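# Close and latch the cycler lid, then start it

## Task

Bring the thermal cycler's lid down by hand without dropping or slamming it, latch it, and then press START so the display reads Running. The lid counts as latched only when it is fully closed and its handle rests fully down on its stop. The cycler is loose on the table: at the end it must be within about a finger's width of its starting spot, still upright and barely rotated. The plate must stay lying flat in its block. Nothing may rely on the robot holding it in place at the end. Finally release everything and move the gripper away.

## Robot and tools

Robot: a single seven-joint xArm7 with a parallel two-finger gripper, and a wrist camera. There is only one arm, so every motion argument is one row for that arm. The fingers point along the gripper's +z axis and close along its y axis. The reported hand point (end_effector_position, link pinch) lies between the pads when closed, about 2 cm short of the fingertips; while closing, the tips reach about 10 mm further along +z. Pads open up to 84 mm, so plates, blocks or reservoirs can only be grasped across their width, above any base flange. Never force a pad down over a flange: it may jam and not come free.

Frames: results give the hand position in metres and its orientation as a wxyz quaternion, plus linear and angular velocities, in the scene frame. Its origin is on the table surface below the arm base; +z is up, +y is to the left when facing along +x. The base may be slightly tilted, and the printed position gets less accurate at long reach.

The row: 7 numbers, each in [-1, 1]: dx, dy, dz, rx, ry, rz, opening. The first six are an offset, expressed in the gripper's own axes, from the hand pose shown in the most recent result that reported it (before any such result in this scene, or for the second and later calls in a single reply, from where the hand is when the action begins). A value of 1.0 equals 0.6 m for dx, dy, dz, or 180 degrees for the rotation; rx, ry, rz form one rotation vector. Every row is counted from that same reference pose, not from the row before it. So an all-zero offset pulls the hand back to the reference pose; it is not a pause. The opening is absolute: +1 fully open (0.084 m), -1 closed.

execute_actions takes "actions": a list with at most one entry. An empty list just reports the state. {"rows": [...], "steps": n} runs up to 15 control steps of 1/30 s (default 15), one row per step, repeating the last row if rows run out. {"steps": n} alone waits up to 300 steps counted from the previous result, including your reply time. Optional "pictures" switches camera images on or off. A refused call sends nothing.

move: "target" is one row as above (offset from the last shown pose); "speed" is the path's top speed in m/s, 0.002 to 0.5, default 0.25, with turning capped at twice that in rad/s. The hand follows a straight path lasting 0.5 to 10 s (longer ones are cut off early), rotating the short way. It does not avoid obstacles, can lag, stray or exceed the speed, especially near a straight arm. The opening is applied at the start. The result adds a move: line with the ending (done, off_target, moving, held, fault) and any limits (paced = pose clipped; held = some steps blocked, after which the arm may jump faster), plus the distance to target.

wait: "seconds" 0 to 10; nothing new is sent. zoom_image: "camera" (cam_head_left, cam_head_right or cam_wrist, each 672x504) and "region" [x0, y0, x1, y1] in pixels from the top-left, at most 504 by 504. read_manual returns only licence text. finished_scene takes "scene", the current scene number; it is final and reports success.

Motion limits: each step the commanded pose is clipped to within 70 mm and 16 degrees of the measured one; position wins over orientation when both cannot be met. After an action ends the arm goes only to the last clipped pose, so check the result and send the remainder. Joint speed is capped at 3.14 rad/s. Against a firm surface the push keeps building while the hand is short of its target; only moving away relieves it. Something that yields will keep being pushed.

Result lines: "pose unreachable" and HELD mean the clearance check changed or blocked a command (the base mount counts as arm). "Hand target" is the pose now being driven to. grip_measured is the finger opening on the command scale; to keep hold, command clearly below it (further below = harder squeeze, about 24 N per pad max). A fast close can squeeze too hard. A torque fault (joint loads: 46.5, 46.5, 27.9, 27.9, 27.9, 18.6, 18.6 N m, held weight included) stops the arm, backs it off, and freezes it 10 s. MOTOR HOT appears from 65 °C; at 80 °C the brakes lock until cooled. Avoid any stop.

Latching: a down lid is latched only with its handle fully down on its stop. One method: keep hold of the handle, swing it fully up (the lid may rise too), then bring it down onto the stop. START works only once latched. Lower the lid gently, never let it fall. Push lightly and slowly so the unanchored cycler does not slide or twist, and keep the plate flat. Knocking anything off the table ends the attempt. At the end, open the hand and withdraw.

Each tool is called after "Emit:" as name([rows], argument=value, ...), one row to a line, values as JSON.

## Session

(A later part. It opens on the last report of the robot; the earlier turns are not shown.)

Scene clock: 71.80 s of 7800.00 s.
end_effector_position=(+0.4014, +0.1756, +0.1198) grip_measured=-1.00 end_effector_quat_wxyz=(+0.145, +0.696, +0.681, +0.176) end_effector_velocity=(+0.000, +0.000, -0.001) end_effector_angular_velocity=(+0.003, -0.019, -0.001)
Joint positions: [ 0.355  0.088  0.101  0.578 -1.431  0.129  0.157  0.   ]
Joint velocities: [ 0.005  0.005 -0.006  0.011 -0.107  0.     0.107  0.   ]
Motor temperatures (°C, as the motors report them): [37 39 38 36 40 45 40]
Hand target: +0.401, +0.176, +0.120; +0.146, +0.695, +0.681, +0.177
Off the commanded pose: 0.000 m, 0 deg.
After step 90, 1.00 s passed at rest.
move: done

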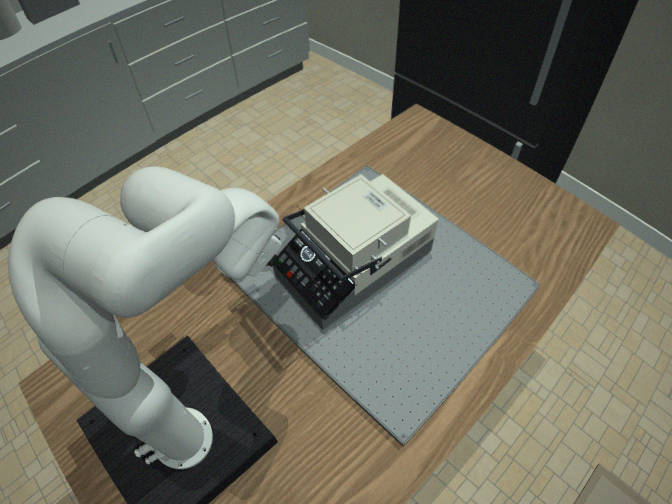

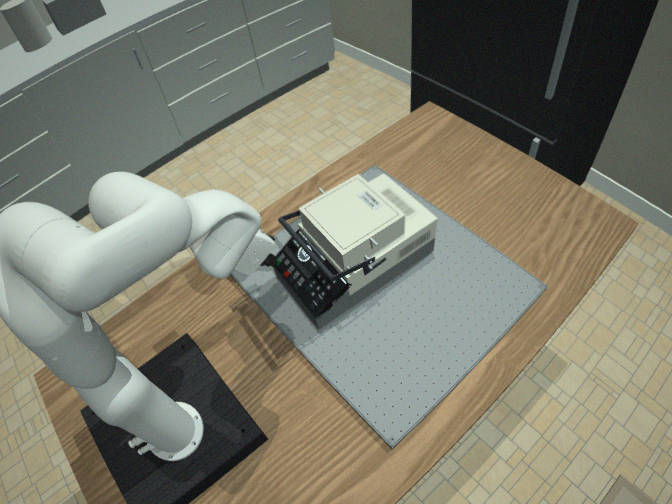

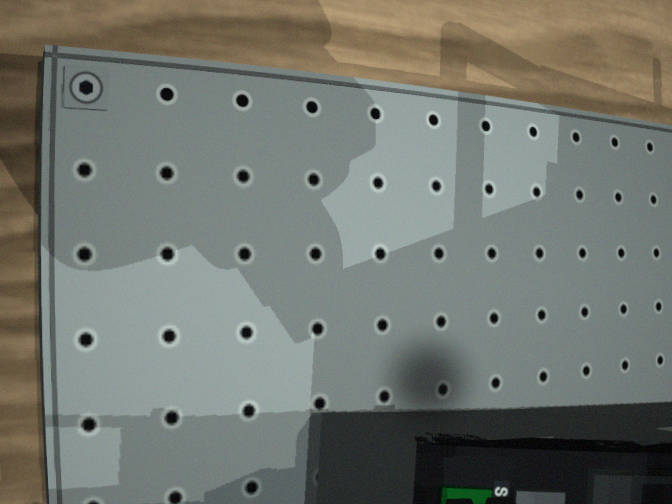

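Emit:
move(target=[0.005,0,0.04,0,0,0,-1], speed=0.012)

Scene clock: 75.13 s of 7800.00 s.
end_effector_position=(+0.4117, +0.1798, +0.0996) grip_measured=-1.00 end_effector_quat_wxyz=(+0.145, +0.695, +0.681, +0.177) end_effector_velocity=(+0.002, +0.000, -0.001) end_effector_angular_velocity=(+0.000, -0.003, +0.000)
Joint positions: [ 0.363  0.19   0.092  0.658 -1.61   0.133  0.331  0.   ]
Joint velocities: [-0.     0.007  0.     0.008 -0.014  0.001  0.014  0.   ]
Motor temperatures (°C, as the motors report them): [37 39 38 36 40 45 40]
Hand target: +0.412, +0.179, +0.098; +0.145, +0.696, +0.681, +0.176
Off the commanded pose: 0.001 m, 0 deg.
move: done

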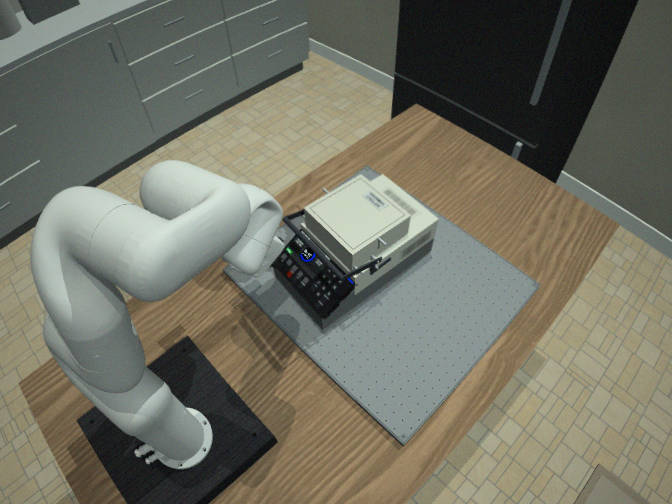

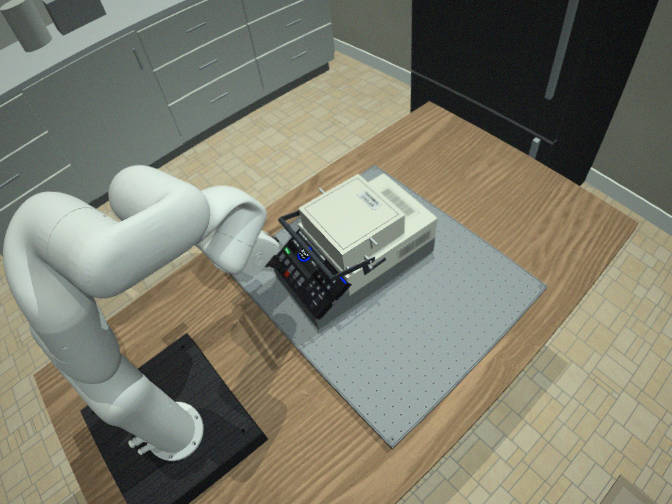

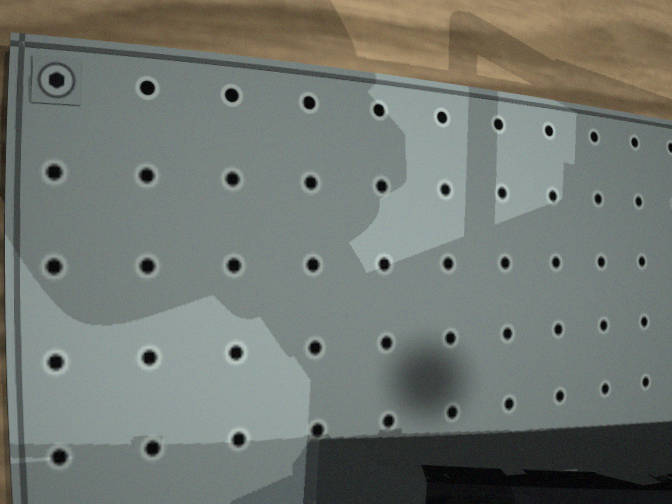

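Emit:
move(target=[0,0,-0.08,0,0,0,-1], speed=0.06)

Emit:
move(target=[0.12,-0.05,-0.2,0,0,0,-1], speed=0.12)

Emit:
zoom_image(camera="cam_head_right", region=[260,100,480,340])

Scene clock: 77.23 s of 7800.00 s.
end_effector_position=(+0.3906, +0.1779, +0.1424) grip_measured=-1.00 end_effector_quat_wxyz=(+0.146, +0.695, +0.681, +0.178) end_effector_velocity=(-0.001, +0.000, +0.001) end_effector_angular_velocity=(-0.004, +0.014, +0.002)
Joint positions: [ 0.37  -0.023  0.118  0.5   -1.196  0.141 -0.046  0.   ]
Joint velocities: [ 0.007 -0.01   0.002 -0.011  0.09   0.006 -0.084  0.   ]
Motor temperatures (°C, as the motors report them): [37 39 38 36 40 45 40]
Hand target: +0.391, +0.178, +0.143; +0.145, +0.695, +0.681, +0.178
Off the commanded pose: 0.000 m, 0 deg.
move: done

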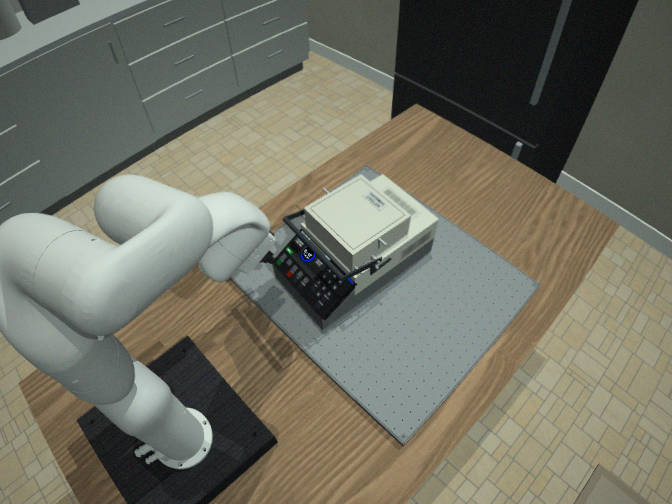

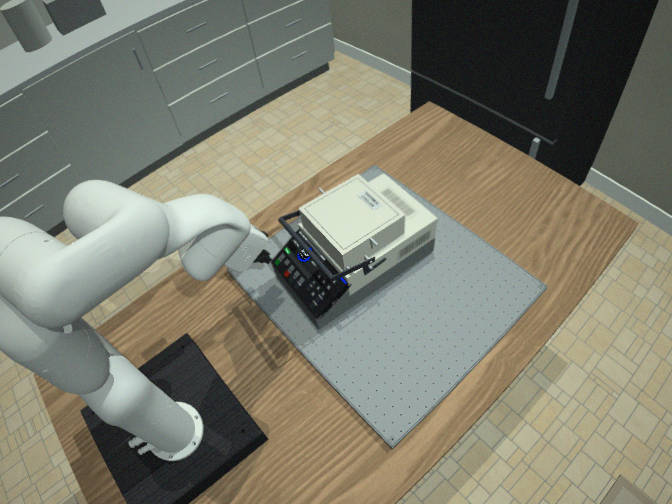

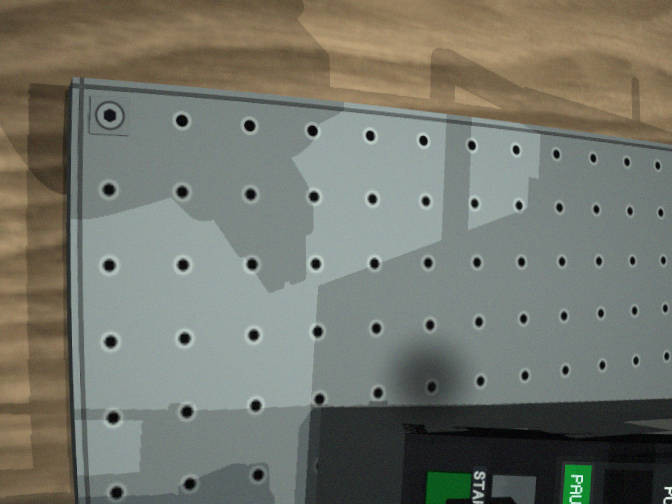

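Scene clock: 78.83 s of 7800.00 s.
end_effector_position=(+0.3107, +0.2460, +0.2394) grip_measured=-1.00 end_effector_quat_wxyz=(+0.145, +0.695, +0.681, +0.178) end_effector_velocity=(-0.001, +0.002, +0.003) end_effector_angular_velocity=(+0.001, +0.000, -0.000)
Joint positions: [ 0.72  -0.425  0.21   0.426 -0.48   0.52  -0.388  0.   ]
Joint velocities: [ 0.008 -0.006  0.001  0.005  0.009  0.012 -0.003  0.   ]
Motor temperatures (°C, as the motors report them): [37 39 38 36 40 45 40]
Hand target: +0.311, +0.246, +0.240; +0.145, +0.695, +0.681, +0.178
Off the commanded pose: 0.000 m, 0 deg.
move: done

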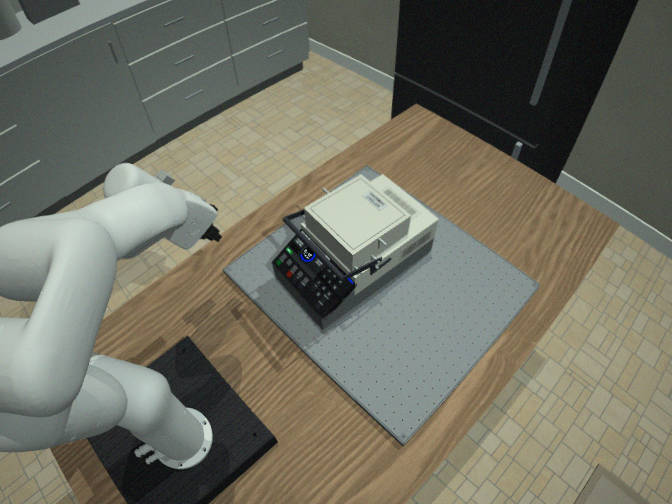

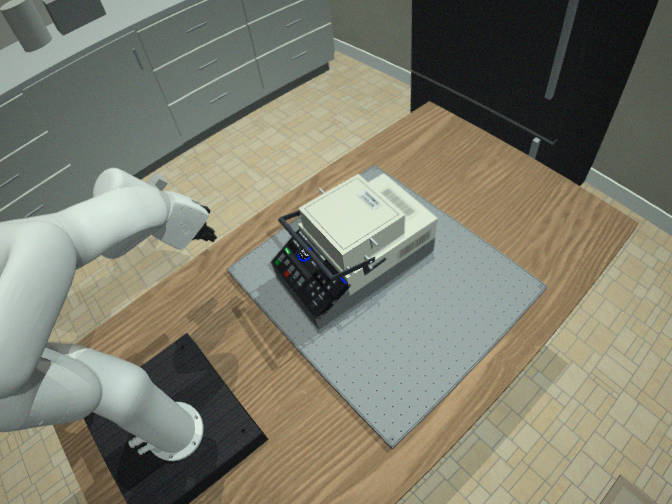

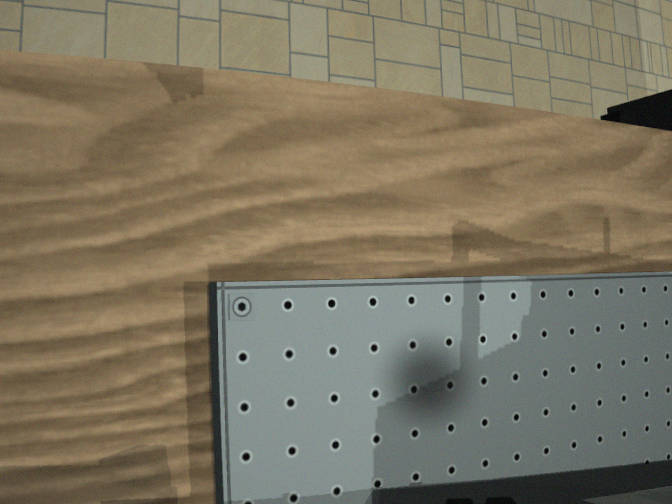

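Region (260, 100, 480, 340) of cam_head_right's 672x504 image, scaled by 2.100, with more detail than that image has; it fills the left 462 columns of this view, and the rest is white.

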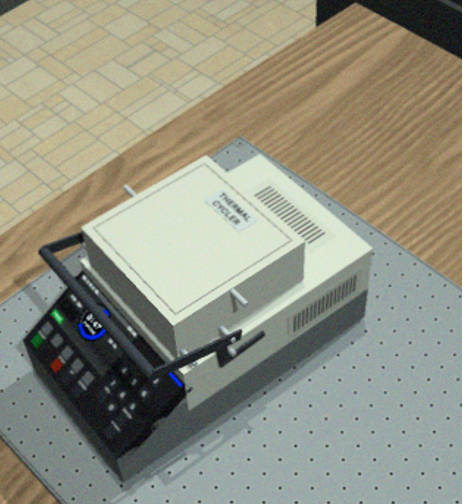

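Emit:
finished_scene(scene=2)

The scene is finished: the task was done.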